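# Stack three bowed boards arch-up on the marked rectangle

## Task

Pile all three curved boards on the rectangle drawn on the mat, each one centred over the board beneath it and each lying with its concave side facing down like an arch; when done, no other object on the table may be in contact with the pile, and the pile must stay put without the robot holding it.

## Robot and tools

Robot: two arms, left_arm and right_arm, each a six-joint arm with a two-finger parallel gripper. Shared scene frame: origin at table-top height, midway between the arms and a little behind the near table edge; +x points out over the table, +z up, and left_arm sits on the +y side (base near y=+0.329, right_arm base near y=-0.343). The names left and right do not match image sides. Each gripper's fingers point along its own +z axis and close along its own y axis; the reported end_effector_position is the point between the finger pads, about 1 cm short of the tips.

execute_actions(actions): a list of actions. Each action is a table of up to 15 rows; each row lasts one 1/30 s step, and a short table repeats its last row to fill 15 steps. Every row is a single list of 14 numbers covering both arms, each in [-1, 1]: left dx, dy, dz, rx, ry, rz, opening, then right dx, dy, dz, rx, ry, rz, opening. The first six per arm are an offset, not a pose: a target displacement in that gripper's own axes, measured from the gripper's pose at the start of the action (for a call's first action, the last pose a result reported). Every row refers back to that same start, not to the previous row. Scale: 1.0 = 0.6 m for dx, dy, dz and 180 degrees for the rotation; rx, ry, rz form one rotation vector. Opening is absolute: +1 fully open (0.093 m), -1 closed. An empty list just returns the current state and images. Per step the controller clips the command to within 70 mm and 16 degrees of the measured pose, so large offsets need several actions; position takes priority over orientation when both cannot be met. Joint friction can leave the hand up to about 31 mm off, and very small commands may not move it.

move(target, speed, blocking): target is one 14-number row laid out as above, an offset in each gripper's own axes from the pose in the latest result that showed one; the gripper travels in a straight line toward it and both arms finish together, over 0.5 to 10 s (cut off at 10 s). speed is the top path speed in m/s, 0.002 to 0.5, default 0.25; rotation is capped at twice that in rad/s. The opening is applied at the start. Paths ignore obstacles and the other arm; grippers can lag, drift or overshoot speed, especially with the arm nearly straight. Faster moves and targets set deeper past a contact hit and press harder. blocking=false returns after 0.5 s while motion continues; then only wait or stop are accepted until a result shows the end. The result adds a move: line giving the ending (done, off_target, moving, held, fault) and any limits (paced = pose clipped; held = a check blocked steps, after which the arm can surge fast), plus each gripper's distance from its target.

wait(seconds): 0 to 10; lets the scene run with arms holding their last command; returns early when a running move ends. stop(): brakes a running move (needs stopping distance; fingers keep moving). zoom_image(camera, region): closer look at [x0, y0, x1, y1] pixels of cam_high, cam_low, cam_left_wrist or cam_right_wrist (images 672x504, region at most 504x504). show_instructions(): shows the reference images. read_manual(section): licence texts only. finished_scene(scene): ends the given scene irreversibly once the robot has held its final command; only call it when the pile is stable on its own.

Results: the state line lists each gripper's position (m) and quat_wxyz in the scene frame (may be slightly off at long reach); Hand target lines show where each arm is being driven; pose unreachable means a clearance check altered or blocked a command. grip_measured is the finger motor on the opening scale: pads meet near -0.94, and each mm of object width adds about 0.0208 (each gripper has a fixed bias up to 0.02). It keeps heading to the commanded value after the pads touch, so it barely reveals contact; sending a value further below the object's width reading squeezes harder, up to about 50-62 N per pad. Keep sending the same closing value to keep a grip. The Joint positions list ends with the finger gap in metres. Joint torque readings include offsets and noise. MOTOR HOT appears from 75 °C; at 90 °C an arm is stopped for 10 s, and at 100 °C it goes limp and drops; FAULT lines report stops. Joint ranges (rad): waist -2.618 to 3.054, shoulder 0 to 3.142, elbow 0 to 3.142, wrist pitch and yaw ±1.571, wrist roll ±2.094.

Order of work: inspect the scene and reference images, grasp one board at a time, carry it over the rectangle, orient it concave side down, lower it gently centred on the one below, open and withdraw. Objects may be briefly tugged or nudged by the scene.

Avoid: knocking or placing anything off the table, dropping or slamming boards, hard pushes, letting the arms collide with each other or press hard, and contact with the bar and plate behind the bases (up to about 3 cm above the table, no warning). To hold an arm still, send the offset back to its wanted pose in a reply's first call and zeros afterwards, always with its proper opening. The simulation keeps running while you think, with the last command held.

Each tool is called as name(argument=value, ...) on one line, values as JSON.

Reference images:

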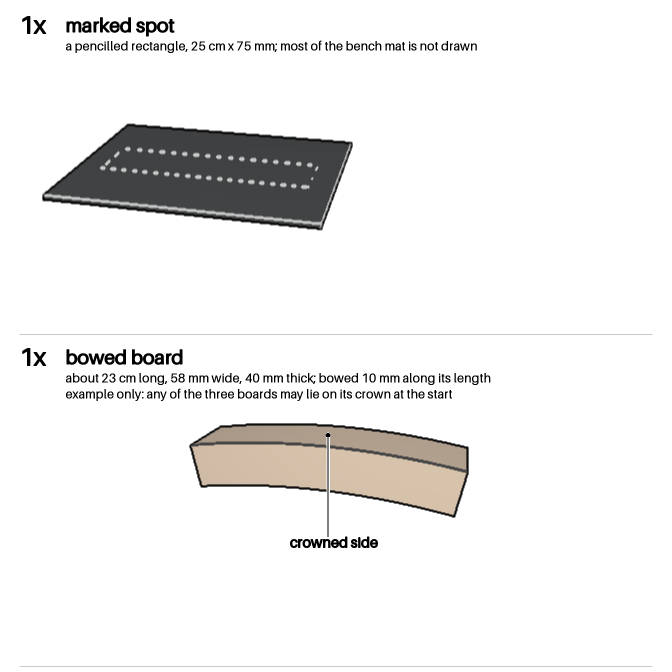

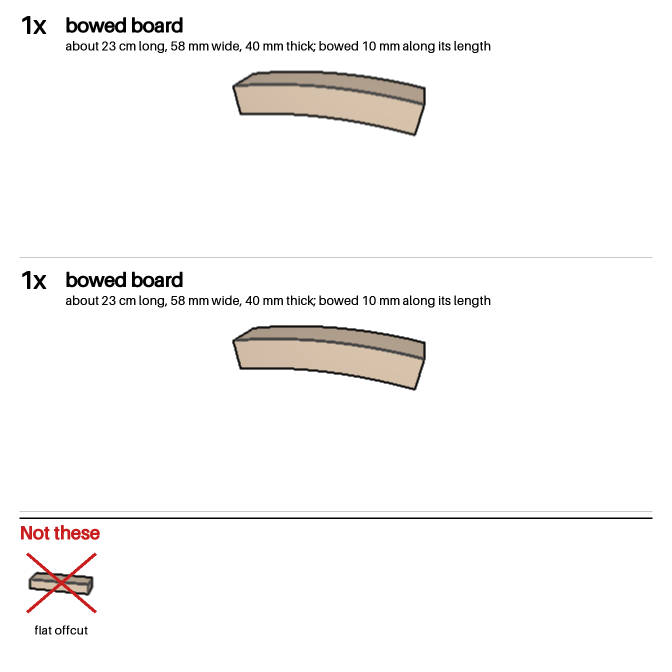

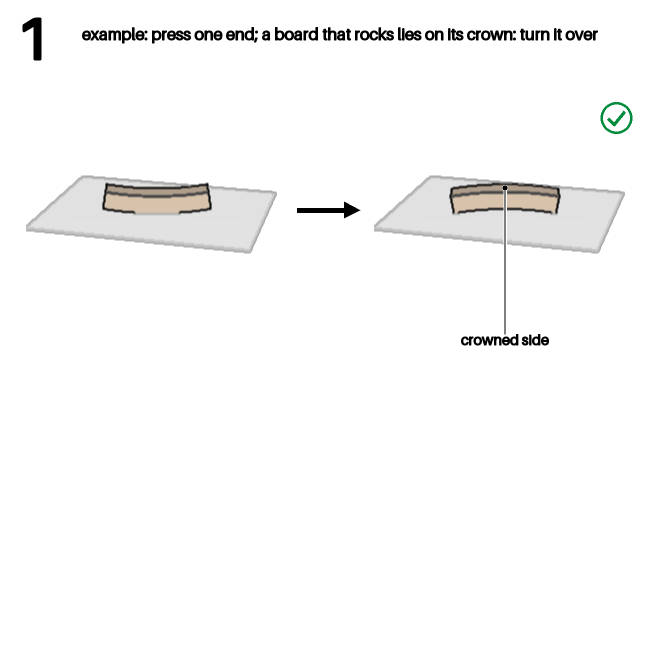

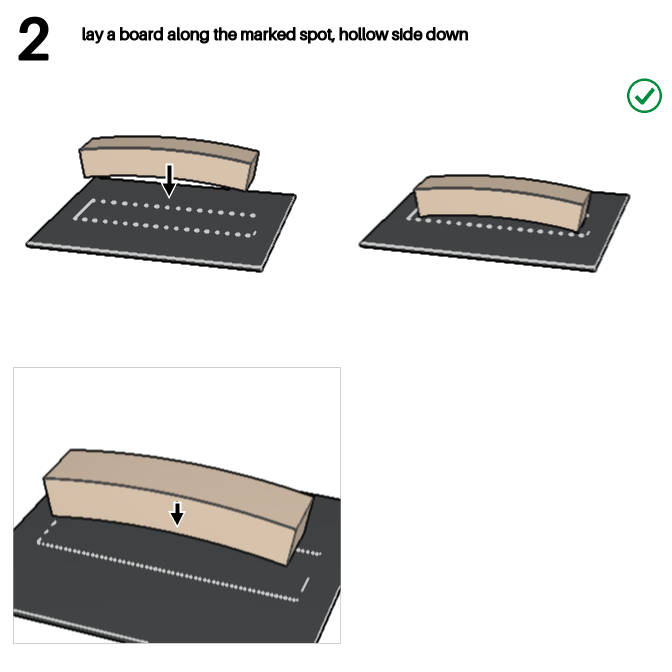

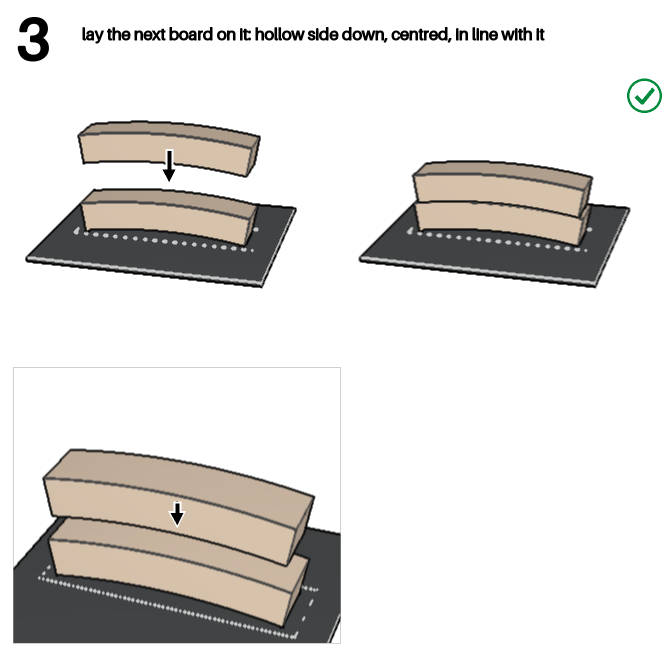

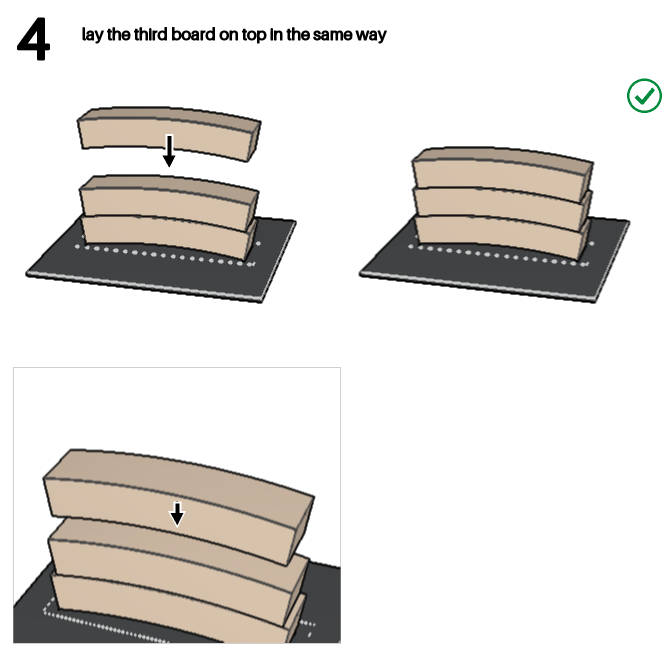

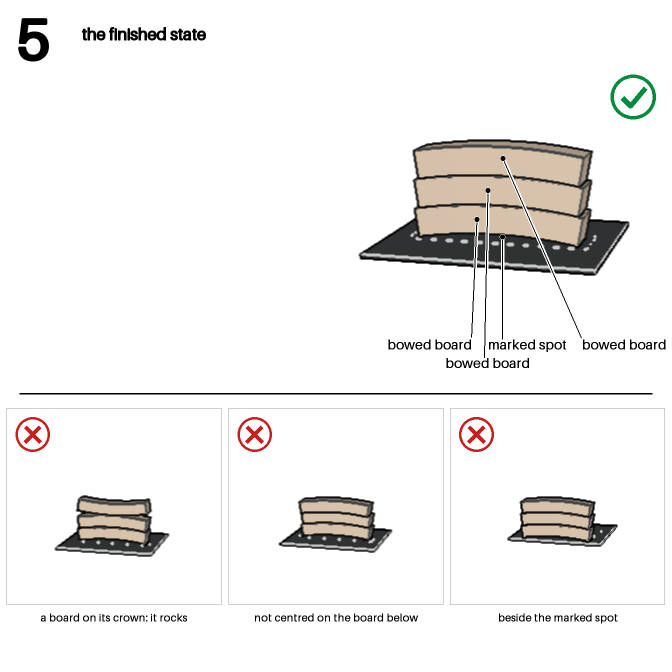

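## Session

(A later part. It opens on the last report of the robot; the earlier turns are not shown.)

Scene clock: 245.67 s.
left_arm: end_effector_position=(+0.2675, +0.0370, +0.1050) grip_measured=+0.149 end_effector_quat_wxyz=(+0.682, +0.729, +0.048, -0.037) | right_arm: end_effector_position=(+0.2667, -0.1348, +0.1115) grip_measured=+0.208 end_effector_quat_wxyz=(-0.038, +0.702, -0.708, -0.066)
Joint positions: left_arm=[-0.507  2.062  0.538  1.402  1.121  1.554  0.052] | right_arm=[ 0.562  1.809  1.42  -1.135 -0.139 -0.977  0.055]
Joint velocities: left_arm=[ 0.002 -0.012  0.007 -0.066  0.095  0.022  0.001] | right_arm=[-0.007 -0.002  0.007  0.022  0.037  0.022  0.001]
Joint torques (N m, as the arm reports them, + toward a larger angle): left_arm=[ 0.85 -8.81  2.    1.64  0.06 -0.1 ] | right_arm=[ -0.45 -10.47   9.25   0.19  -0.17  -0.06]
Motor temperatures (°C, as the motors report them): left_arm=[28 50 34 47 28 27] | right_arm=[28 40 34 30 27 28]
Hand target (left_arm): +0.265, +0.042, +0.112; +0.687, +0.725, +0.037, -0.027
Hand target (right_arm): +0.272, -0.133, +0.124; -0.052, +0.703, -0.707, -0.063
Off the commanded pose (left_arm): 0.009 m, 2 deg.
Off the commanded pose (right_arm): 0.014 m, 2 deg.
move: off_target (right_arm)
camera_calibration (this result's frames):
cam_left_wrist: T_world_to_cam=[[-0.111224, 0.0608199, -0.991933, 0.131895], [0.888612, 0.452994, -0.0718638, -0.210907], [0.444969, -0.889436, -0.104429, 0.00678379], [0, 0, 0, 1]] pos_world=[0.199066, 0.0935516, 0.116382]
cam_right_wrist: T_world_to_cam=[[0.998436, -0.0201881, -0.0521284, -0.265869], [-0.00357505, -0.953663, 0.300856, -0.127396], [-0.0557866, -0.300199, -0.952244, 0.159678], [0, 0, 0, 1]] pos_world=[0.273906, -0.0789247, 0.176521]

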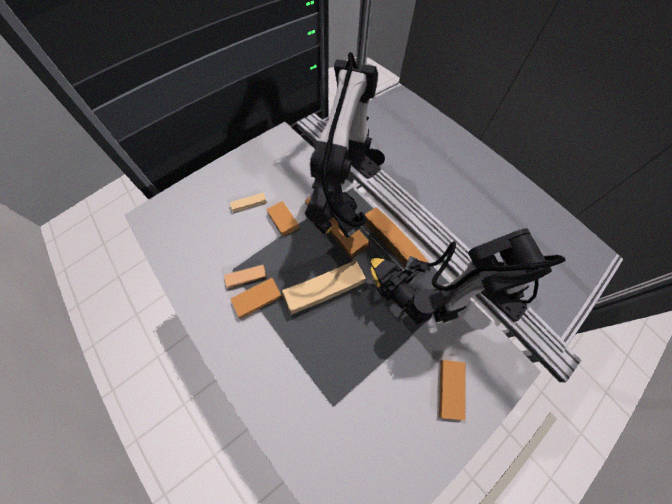

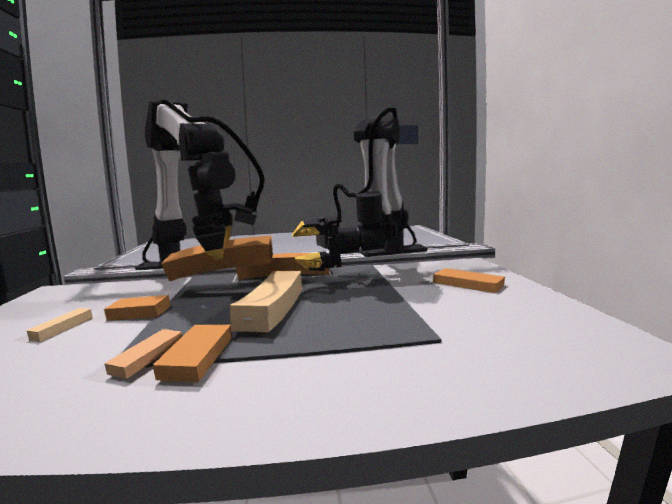

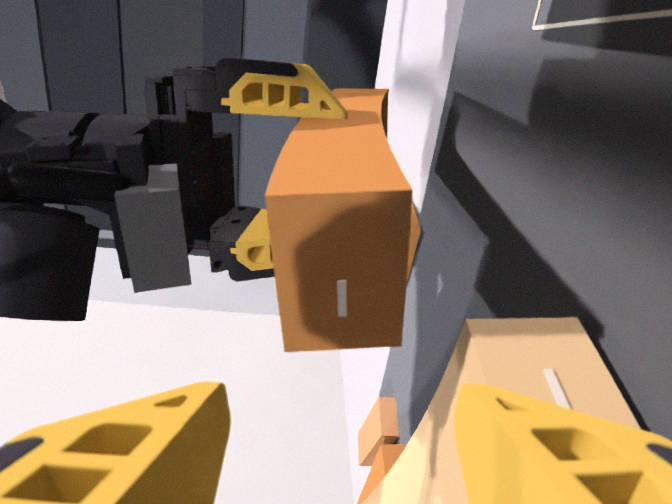

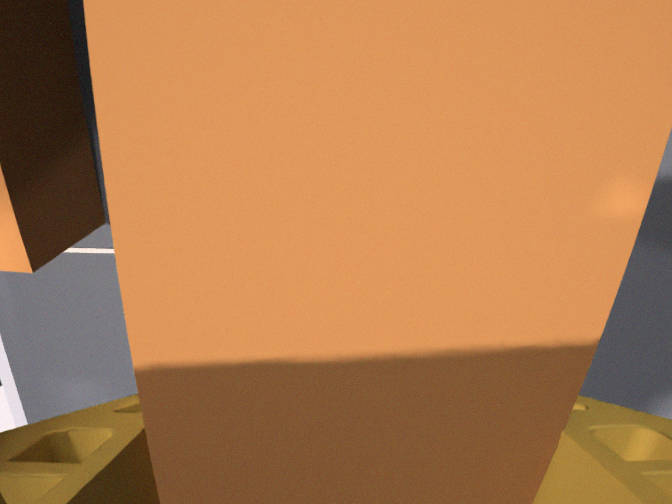

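move(target=[0,0.08,-0.25,0,0,0,0.4,-0.012,0.003,-0.085,0.0139,0.06,0.0139,0], speed=0.12)

move(target=[0,0,0,0,0,0,0.4,-0.205,0.232,-0.03,0,0,0,0], speed=0.15)

zoom_image(camera="cam_low", region=[180, 180, 380, 300])

zoom_image(camera="cam_high", region=[320, 150, 500, 310])

Scene clock: 253.40 s.
left_arm: end_effector_position=(+0.2767, +0.1783, +0.1622) grip_measured=+0.399 end_effector_quat_wxyz=(+0.701, +0.710, +0.066, -0.003) | right_arm: end_effector_position=(+0.2663, -0.1358, +0.1578) grip_measured=+0.208 end_effector_quat_wxyz=(+0.012, +0.688, -0.725, +0.007)
Joint positions: left_arm=[0.004 1.723 0.44  1.085 1.559 1.664 0.064] | right_arm=[ 0.64   1.867  1.685 -1.413  0.022 -0.857  0.055]
Joint velocities: left_arm=[-0.012 -0.002 -0.002  0.007 -0.051 -0.022  0.   ] | right_arm=[ 0.002  0.002 -0.007 -0.022  0.037 -0.037 -0.001]
Joint torques (N m, as the arm reports them, + toward a larger angle): left_arm=[ 1.13 -6.59  2.85  1.06  0.1  -0.24] | right_arm=[ 0.71 -9.76  8.75  0.06  0.08  0.04]
Motor temperatures (°C, as the motors report them): left_arm=[28 49 34 45 28 27] | right_arm=[28 41 35 30 27 28]
Hand target (left_arm): +0.272, +0.181, +0.162; +0.702, +0.708, +0.074, -0.010
Hand target (right_arm): +0.267, -0.135, +0.163; +0.013, +0.689, -0.725, +0.015
Off the commanded pose (left_arm): 0.007 m, 5 deg.
Off the commanded pose (right_arm): 0.005 m, 1 deg.
joint sent to its limit (left arm) — the command would take joint 5 (wrist yaw) past its upper limit, so that joint was sent only as far as its limit.
move: off_target (left_arm)
camera_calibration (this result's frames):
cam_left_wrist: T_world_to_cam=[[-0.088654, 0.0037691, -0.996055, 0.18565], [0.854127, 0.514762, -0.0740738, -0.280066], [0.512452, -0.857325, -0.048855, 0.100912], [0, 0, 0, 1]] pos_world=[0.203958, 0.229982, 0.169102]
cam_right_wrist: T_world_to_cam=[[0.997448, -0.0698914, -0.0145556, -0.275534], [-0.0553316, -0.885669, 0.461009, -0.144491], [-0.0451121, -0.459028, -0.887276, 0.168809], [0, 0, 0, 1]] pos_world=[0.274452, -0.0697411, 0.212381]

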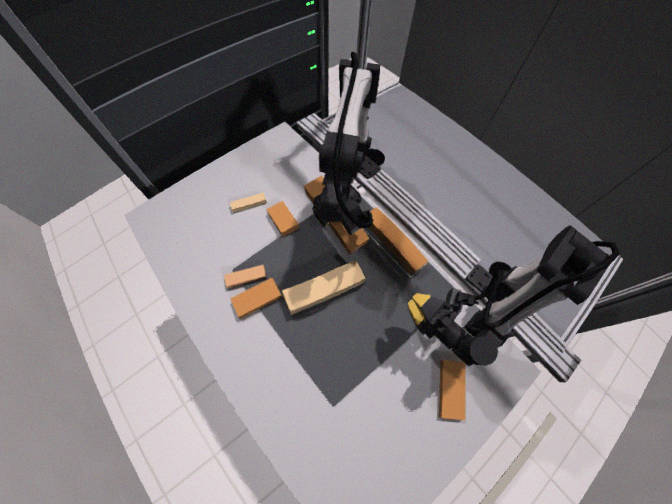

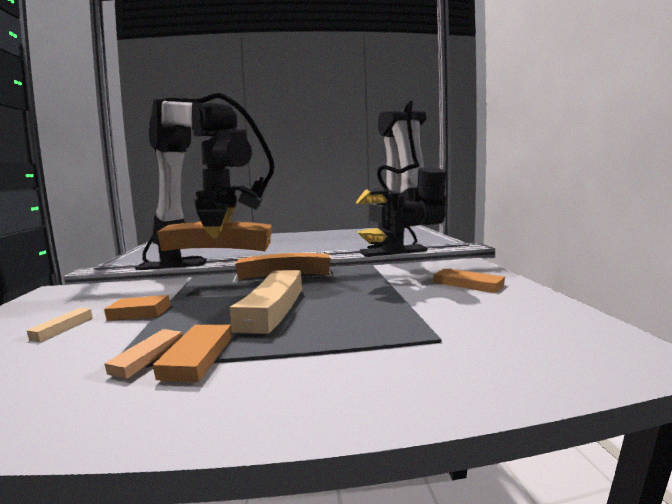

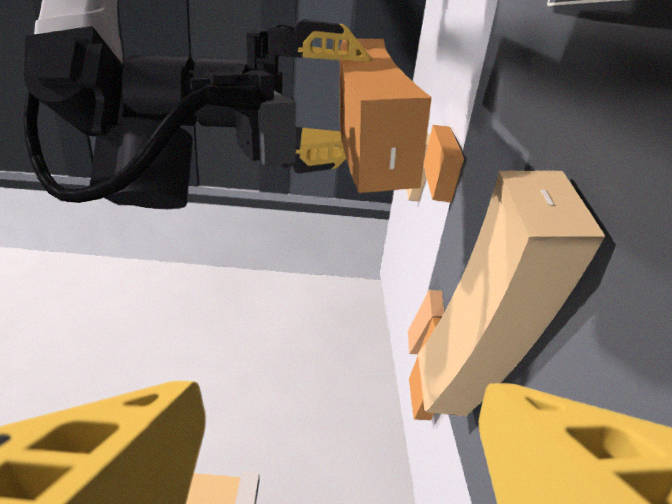

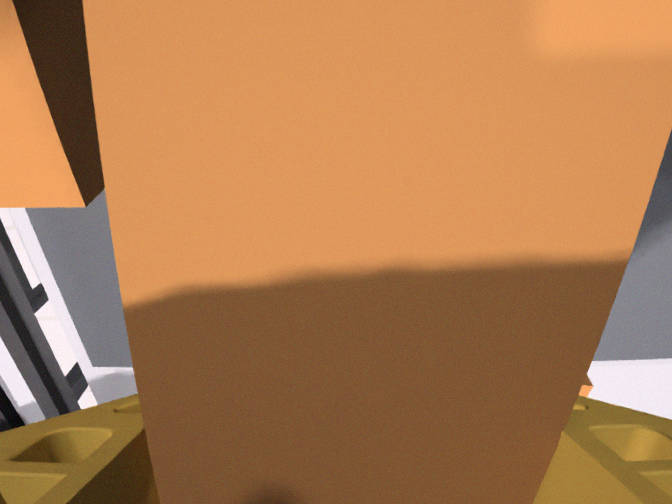

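Scene clock: 255.20 s.
left_arm: end_effector_position=(+0.2767, +0.1783, +0.1622) grip_measured=+0.399 end_effector_quat_wxyz=(+0.701, +0.710, +0.066, -0.003) | right_arm: end_effector_position=(+0.1311, -0.0069, +0.1683) grip_measured=+0.208 end_effector_quat_wxyz=(+0.012, +0.691, -0.722, +0.003)
Joint positions: left_arm=[0.004 1.723 0.44  1.085 1.559 1.664 0.064] | right_arm=[ 1.16   1.96   1.85  -1.488 -0.001 -0.346  0.055]
Joint velocities: left_arm=[-0.007  0.012  0.002  0.007  0.007 -0.022 -0.001] | right_arm=[-0.027 -0.002 -0.007 -0.007 -0.051  0.022 -0.001]
Joint torques (N m, as the arm reports them, + toward a larger angle): left_arm=[-0.1  -5.52  4.18  1.15  0.03 -0.15] | right_arm=[ -0.1  -10.5    8.96   0.11  -0.11   0.11]
Motor temperatures (°C, as the motors report them): left_arm=[28 49 34 44 28 27] | right_arm=[28 41 35 30 27 28]
Hand target (left_arm): +0.277, +0.178, +0.162; +0.701, +0.710, +0.066, -0.003
Hand target (right_arm): +0.131, -0.006, +0.173; +0.013, +0.688, -0.725, +0.002
Off the commanded pose (left_arm): 0.000 m, 0 deg.
Off the commanded pose (right_arm): 0.006 m, 1 deg.
move: done
camera_calibration (this result's frames):
cam_left_wrist: T_world_to_cam=[[-0.088654, 0.0037691, -0.996055, 0.18565], [0.854127, 0.514762, -0.0740738, -0.280066], [0.512452, -0.857325, -0.048855, 0.100912], [0, 0, 0, 1]] pos_world=[0.203958, 0.229982, 0.169102]
cam_right_wrist: T_world_to_cam=[[0.997929, -0.0606234, -0.0215135, -0.130333], [-0.0442006, -0.889195, 0.455389, -0.0432509], [-0.0467369, -0.453495, -0.890033, 0.231937], [0, 0, 0, 1]] pos_world=[0.138991, 0.0588224, 0.223323]

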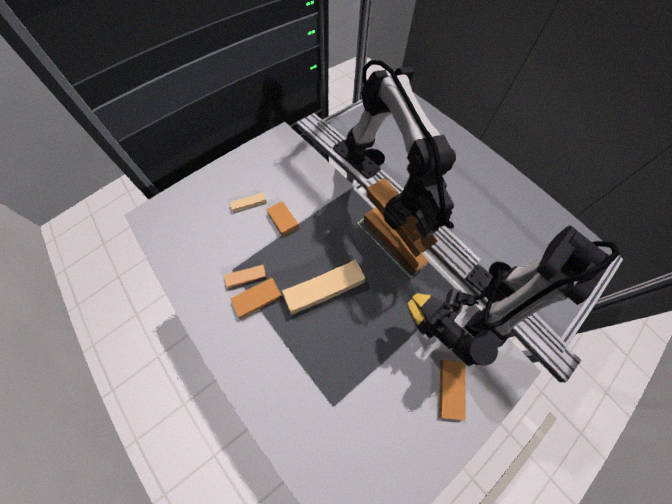

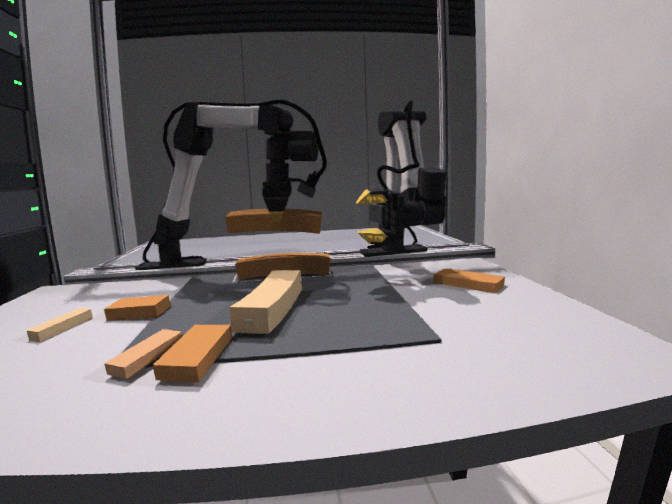

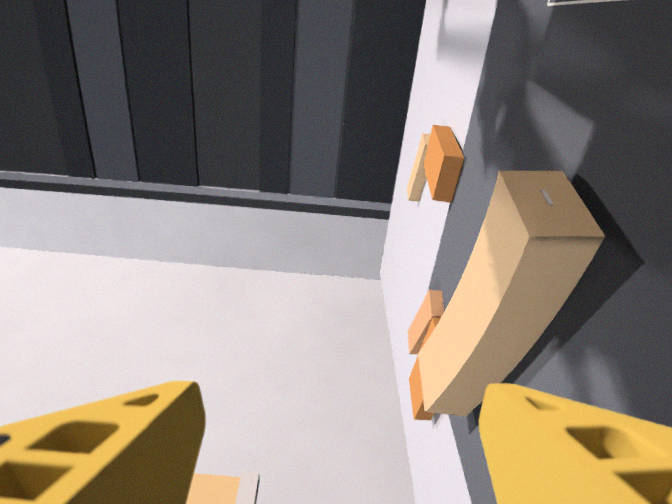

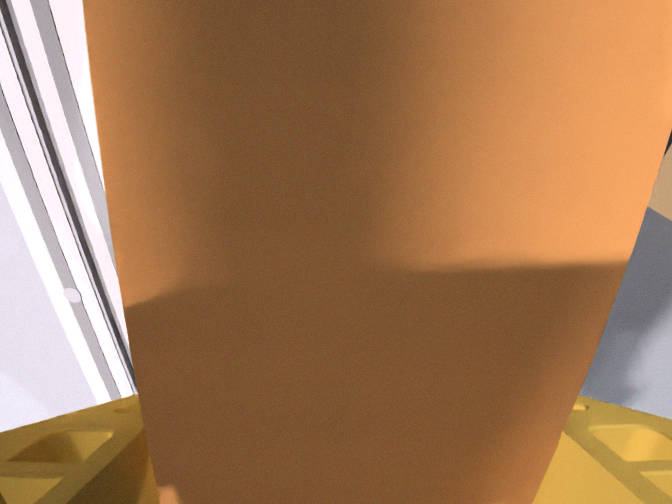

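Region (180, 180, 380, 300) of cam_low's 672x504 image, scaled by 2.520, with more detail than that image has; it fills the top 302 rows of this view, and the rest is white.

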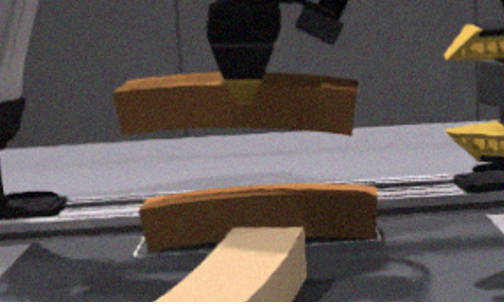

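Region (320, 150, 500, 310) of cam_high's 672x504 image, scaled by 2.800, with more detail than that image has.

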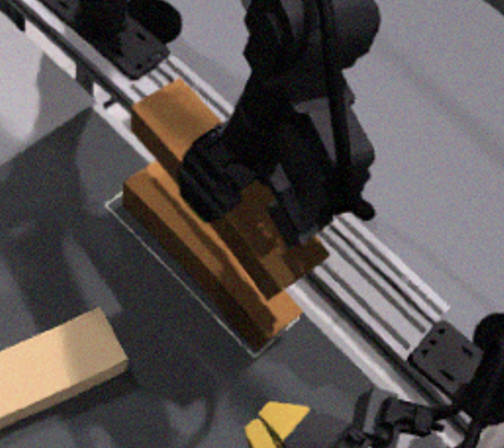

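move(target=[0,0,0,0,0,0,0.4,-0.032,-0.012,0.075,0.005,-0.022,0,0], speed=0.08)

zoom_image(camera="cam_low", region=[180, 180, 380, 300])

zoom_image(camera="cam_high", region=[320, 150, 500, 310])

Scene clock: 259.10 s.
left_arm: end_effector_position=(+0.2767, +0.1783, +0.1622) grip_measured=+0.399 end_effector_quat_wxyz=(+0.701, +0.710, +0.066, -0.003) | right_arm: end_effector_position=(+0.1380, +0.0102, +0.1250) grip_measured=+0.208 end_effector_quat_wxyz=(-0.019, +0.691, -0.723, -0.011)
Joint positions: left_arm=[0.004 1.723 0.44  1.085 1.559 1.664 0.064] | right_arm=[ 1.16   1.96   1.677 -1.248 -0.001 -0.344  0.055]
Joint velocities: left_arm=[ 0.012  0.012 -0.007  0.051 -0.022 -0.051 -0.001] | right_arm=[-0.012 -0.002 -0.012  0.022 -0.007 -0.037 -0.   ]
Joint torques (N m, as the arm reports them, + toward a larger angle): left_arm=[ 0.13 -5.31  4.24  1.14  0.04 -0.16] | right_arm=[ -0.53 -11.13   6.3    0.53  -0.22  -0.03]
Motor temperatures (°C, as the motors report them): left_arm=[28 48 34 43 28 27] | right_arm=[28 41 35 30 27 28]
Hand target (left_arm): +0.277, +0.178, +0.162; +0.701, +0.710, +0.066, -0.003
Hand target (right_arm): +0.138, +0.011, +0.123; -0.018, +0.691, -0.722, -0.016
Off the commanded pose (left_arm): 0.000 m, 0 deg.
Off the commanded pose (right_arm): 0.002 m, 1 deg.
move: done
camera_calibration (this result's frames):
cam_left_wrist: T_world_to_cam=[[-0.088654, 0.0037691, -0.996055, 0.18565], [0.854127, 0.514762, -0.0740738, -0.280066], [0.512452, -0.857325, -0.048855, 0.100912], [0, 0, 0, 1]] pos_world=[0.203958, 0.229982, 0.169102]
cam_right_wrist: T_world_to_cam=[[0.998068, -0.062124, 0.00024622, -0.139788], [-0.0570973, -0.915735, 0.397705, 0.00125981], [-0.0244816, -0.396951, -0.917513, 0.201253], [0, 0, 0, 1]] pos_world=[0.144517, 0.0723569, 0.184185]

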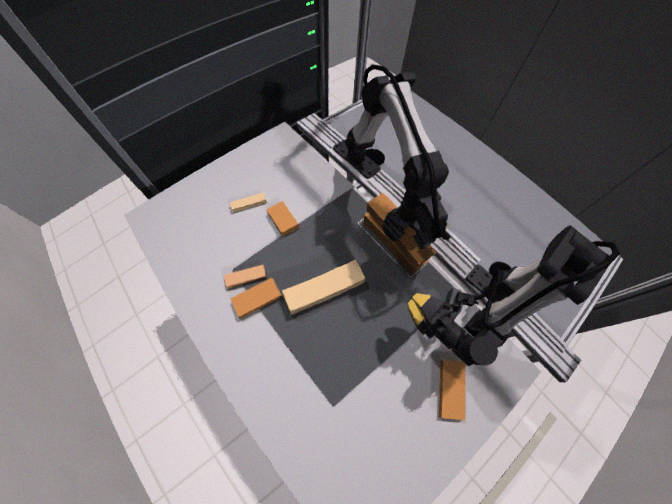

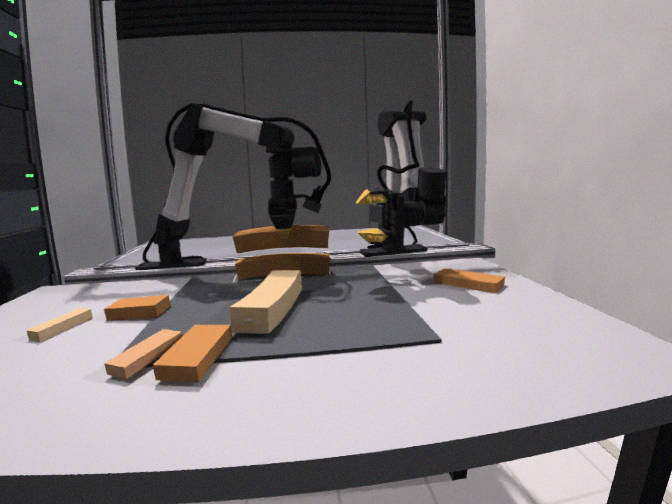

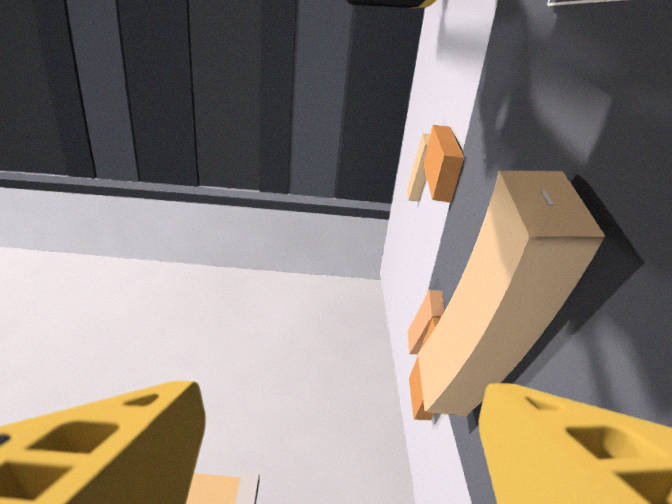

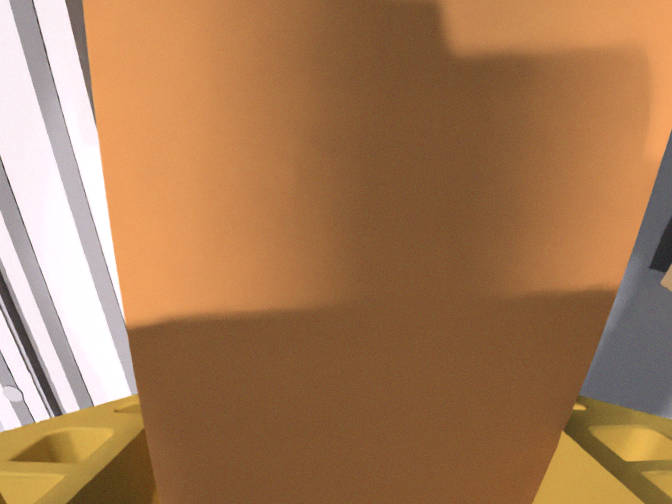

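Region (180, 180, 380, 300) of cam_low's 672x504 image, scaled by 2.520, with more detail than that image has; it fills the top 302 rows of this view, and the rest is white.

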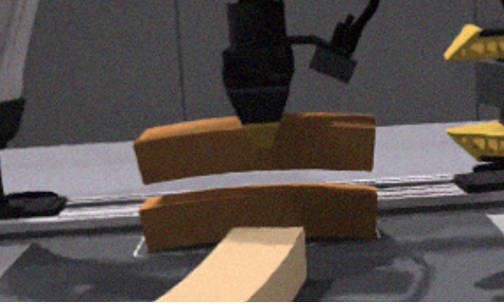

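Region (320, 150, 500, 310) of cam_high's 672x504 image, scaled by 2.800, with more detail than that image has.

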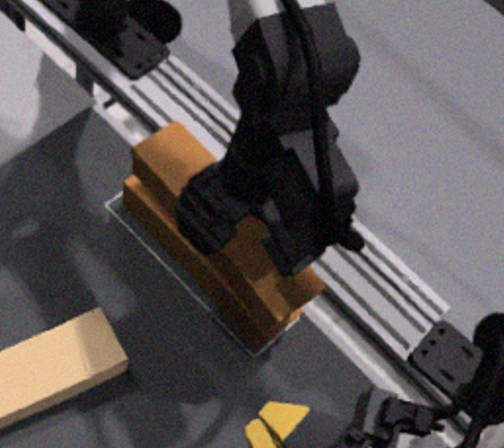

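move(target=[0,0,0,0,0,0,0.4,-0.006,0,0.035,0,0,0,0], speed=0.04)

zoom_image(camera="cam_low", region=[180, 180, 380, 300])

zoom_image(camera="cam_high", region=[320, 150, 500, 310])

Scene clock: 263.13 s.
left_arm: end_effector_position=(+0.2767, +0.1783, +0.1622) grip_measured=+0.399 end_effector_quat_wxyz=(+0.701, +0.710, +0.066, -0.003) | right_arm: end_effector_position=(+0.1392, +0.0133, +0.1068) grip_measured=+0.208 end_effector_quat_wxyz=(-0.018, +0.691, -0.723, -0.011)
Joint positions: left_arm=[0.004 1.723 0.44  1.085 1.559 1.664 0.064] | right_arm=[ 1.16   1.98   1.633 -1.186 -0.001 -0.344  0.055]
Joint velocities: left_arm=[ 0.012  0.007  0.007  0.007 -0.037 -0.051  0.001] | right_arm=[-0.012  0.017  0.002  0.051  0.081 -0.022  0.   ]
Joint torques (N m, as the arm reports them, + toward a larger angle): left_arm=[ 0.05 -5.4   4.23  1.14  0.03 -0.12] | right_arm=[  0.03 -11.34   6.23   0.47  -0.04   0.04]
Motor temperatures (°C, as the motors report them): left_arm=[28 47 34 42 28 27] | right_arm=[28 42 35 30 27 28]
Hand target (left_arm): +0.277, +0.178, +0.162; +0.701, +0.710, +0.066, -0.003
Hand target (right_arm): +0.138, +0.015, +0.104; -0.019, +0.691, -0.723, -0.011
Off the commanded pose (left_arm): 0.000 m, 0 deg.
Off the commanded pose (right_arm): 0.003 m, 0 deg.
move: done
camera_calibration (this result's frames):
cam_left_wrist: T_world_to_cam=[[-0.088654, 0.0037691, -0.996055, 0.18565], [0.854127, 0.514762, -0.0740738, -0.280066], [0.512452, -0.857325, -0.048855, 0.100912], [0, 0, 0, 1]] pos_world=[0.203958, 0.229982, 0.169102]
cam_right_wrist: T_world_to_cam=[[0.998069, -0.0621168, -0.000367565, -0.14072], [-0.0568017, -0.915032, 0.399361, 0.0111744], [-0.0251434, -0.398569, -0.916794, 0.185851], [0, 0, 0, 1]] pos_world=[0.145756, 0.0755585, 0.165873]

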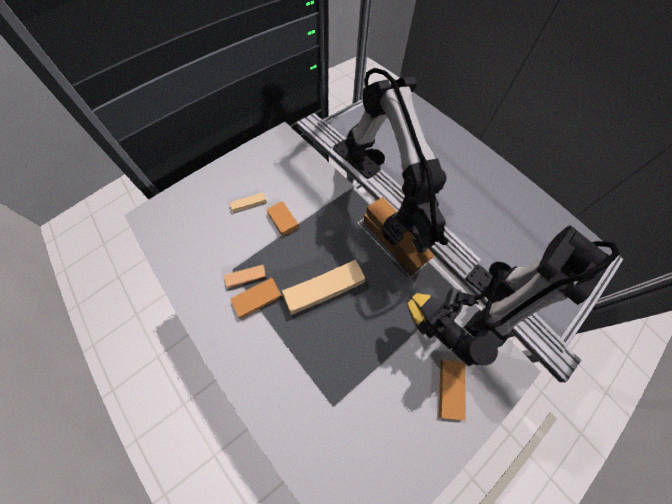

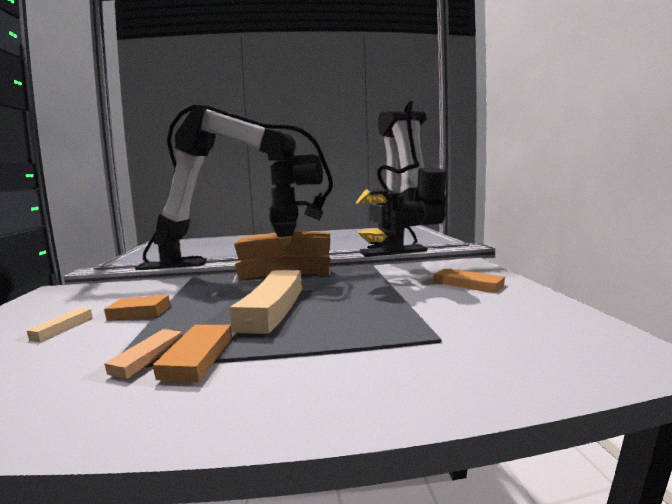

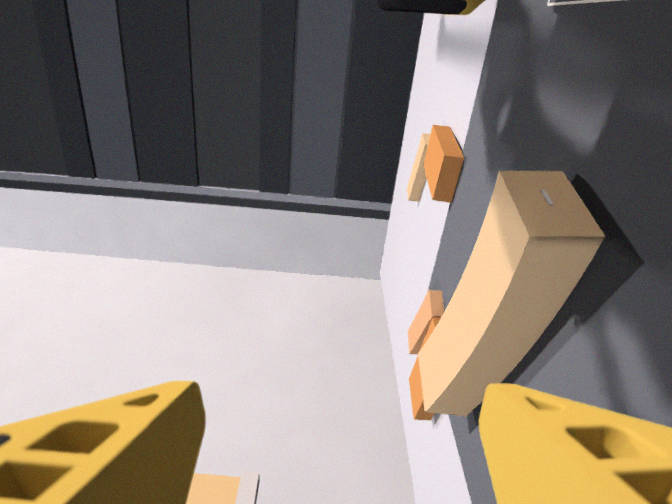

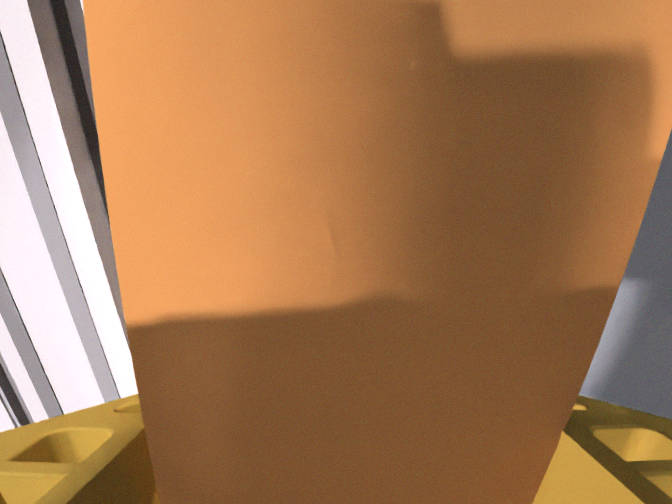

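Region (180, 180, 380, 300) of cam_low's 672x504 image, scaled by 2.520, with more detail than that image has; it fills the top 302 rows of this view, and the rest is white.

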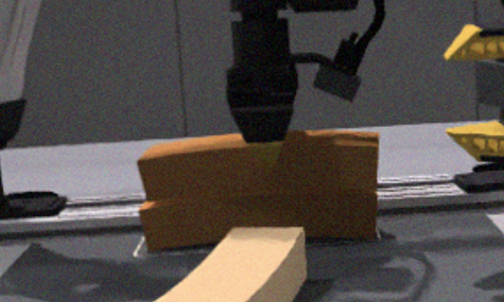

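Region (320, 150, 500, 310) of cam_high's 672x504 image, scaled by 2.800, with more detail than that image has.

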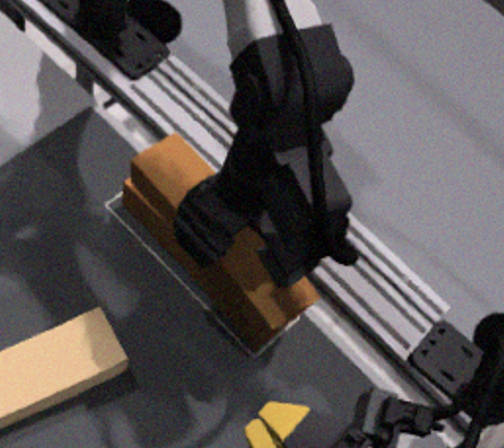

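move(target=[0,0,0,0,0,0,0.4,0,0.004,0.02,0,0,0,0], speed=0.03)

zoom_image(camera="cam_low", region=[180, 180, 380, 300])

zoom_image(camera="cam_high", region=[320, 150, 500, 310])

Scene clock: 270.03 s.
left_arm: end_effector_position=(+0.2767, +0.1783, +0.1622) grip_measured=+0.399 end_effector_quat_wxyz=(+0.701, +0.710, +0.066, -0.003) | right_arm: end_effector_position=(+0.1383, +0.0113, +0.0988) grip_measured=+0.208 end_effector_quat_wxyz=(-0.016, +0.691, -0.723, -0.010)
Joint positions: left_arm=[0.004 1.723 0.44  1.085 1.559 1.664 0.064] | right_arm=[ 1.16   1.98   1.602 -1.159 -0.001 -0.344  0.055]
Joint velocities: left_arm=[-0.002 -0.002 -0.007  0.051 -0.022  0.007 -0.002] | right_arm=[-0.002 -0.012  0.017 -0.037 -0.007  0.022  0.002]
Joint torques (N m, as the arm reports them, + toward a larger angle): left_arm=[-0.02 -5.45  4.15  1.11  0.04 -0.18] | right_arm=[  0.13 -11.21   6.18   0.52  -0.08   0.06]
Motor temperatures (°C, as the motors report them): left_arm=[28 46 34 41 28 27] | right_arm=[28 43 35 30 27 28]
Hand target (left_arm): +0.277, +0.178, +0.162; +0.701, +0.710, +0.066, -0.003
Hand target (right_arm): +0.137, +0.014, +0.095; -0.018, +0.691, -0.723, -0.011
Off the commanded pose (left_arm): 0.000 m, 0 deg.
Off the commanded pose (right_arm): 0.005 m, 0 deg.
move: done
camera_calibration (this result's frames):
cam_left_wrist: T_world_to_cam=[[-0.088654, 0.0037691, -0.996055, 0.18565], [0.854127, 0.514762, -0.0740738, -0.280066], [0.512452, -0.857325, -0.048855, 0.100912], [0, 0, 0, 1]] pos_world=[0.203958, 0.229982, 0.169102]
cam_right_wrist: T_world_to_cam=[[0.998068, -0.062103, -0.00196346, -0.139845], [-0.0560276, -0.913192, 0.403661, 0.0119529], [-0.0268616, -0.402771, -0.914907, 0.177828], [0, 0, 0, 1]] pos_world=[0.145021, 0.0738544, 0.157597]

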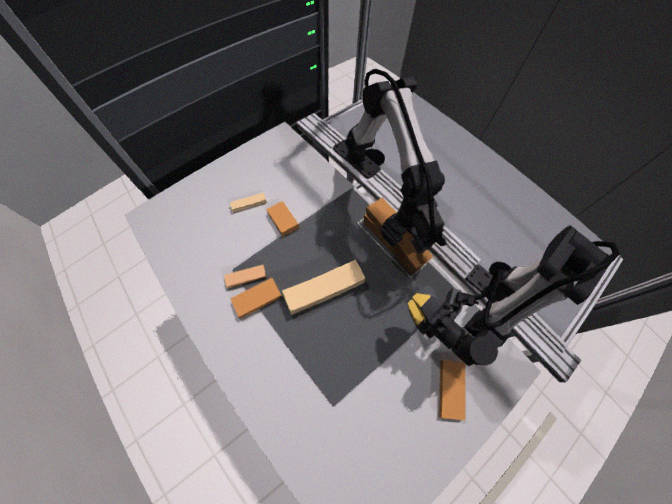

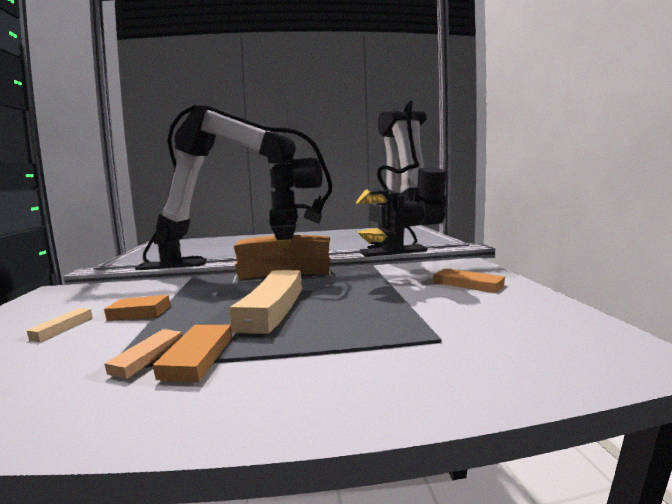

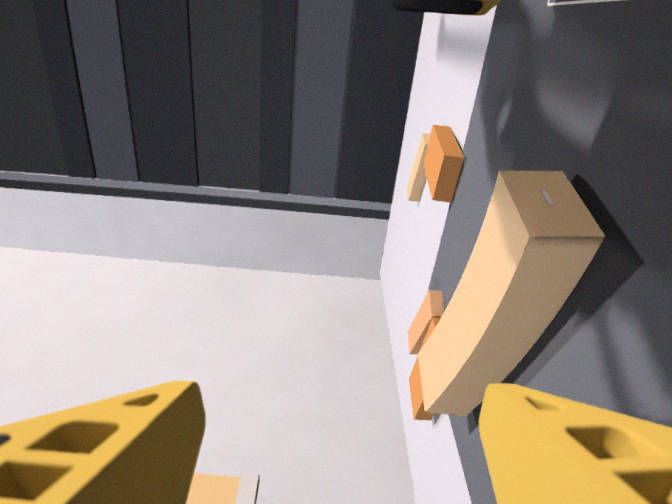

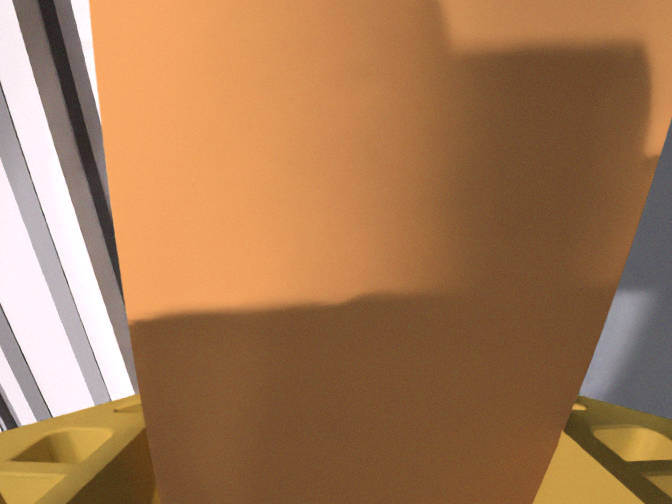

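Region (180, 180, 380, 300) of cam_low's 672x504 image, scaled by 2.520, with more detail than that image has; it fills the top 302 rows of this view, and the rest is white.

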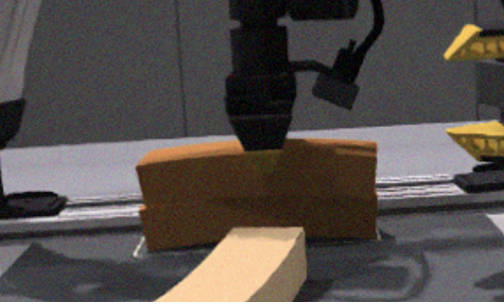

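Region (320, 150, 500, 310) of cam_high's 672x504 image, scaled by 2.800, with more detail than that image has.

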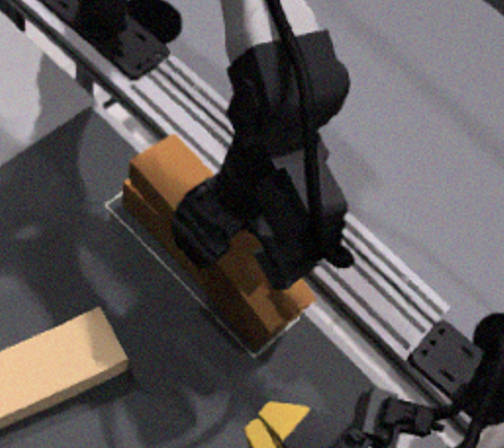

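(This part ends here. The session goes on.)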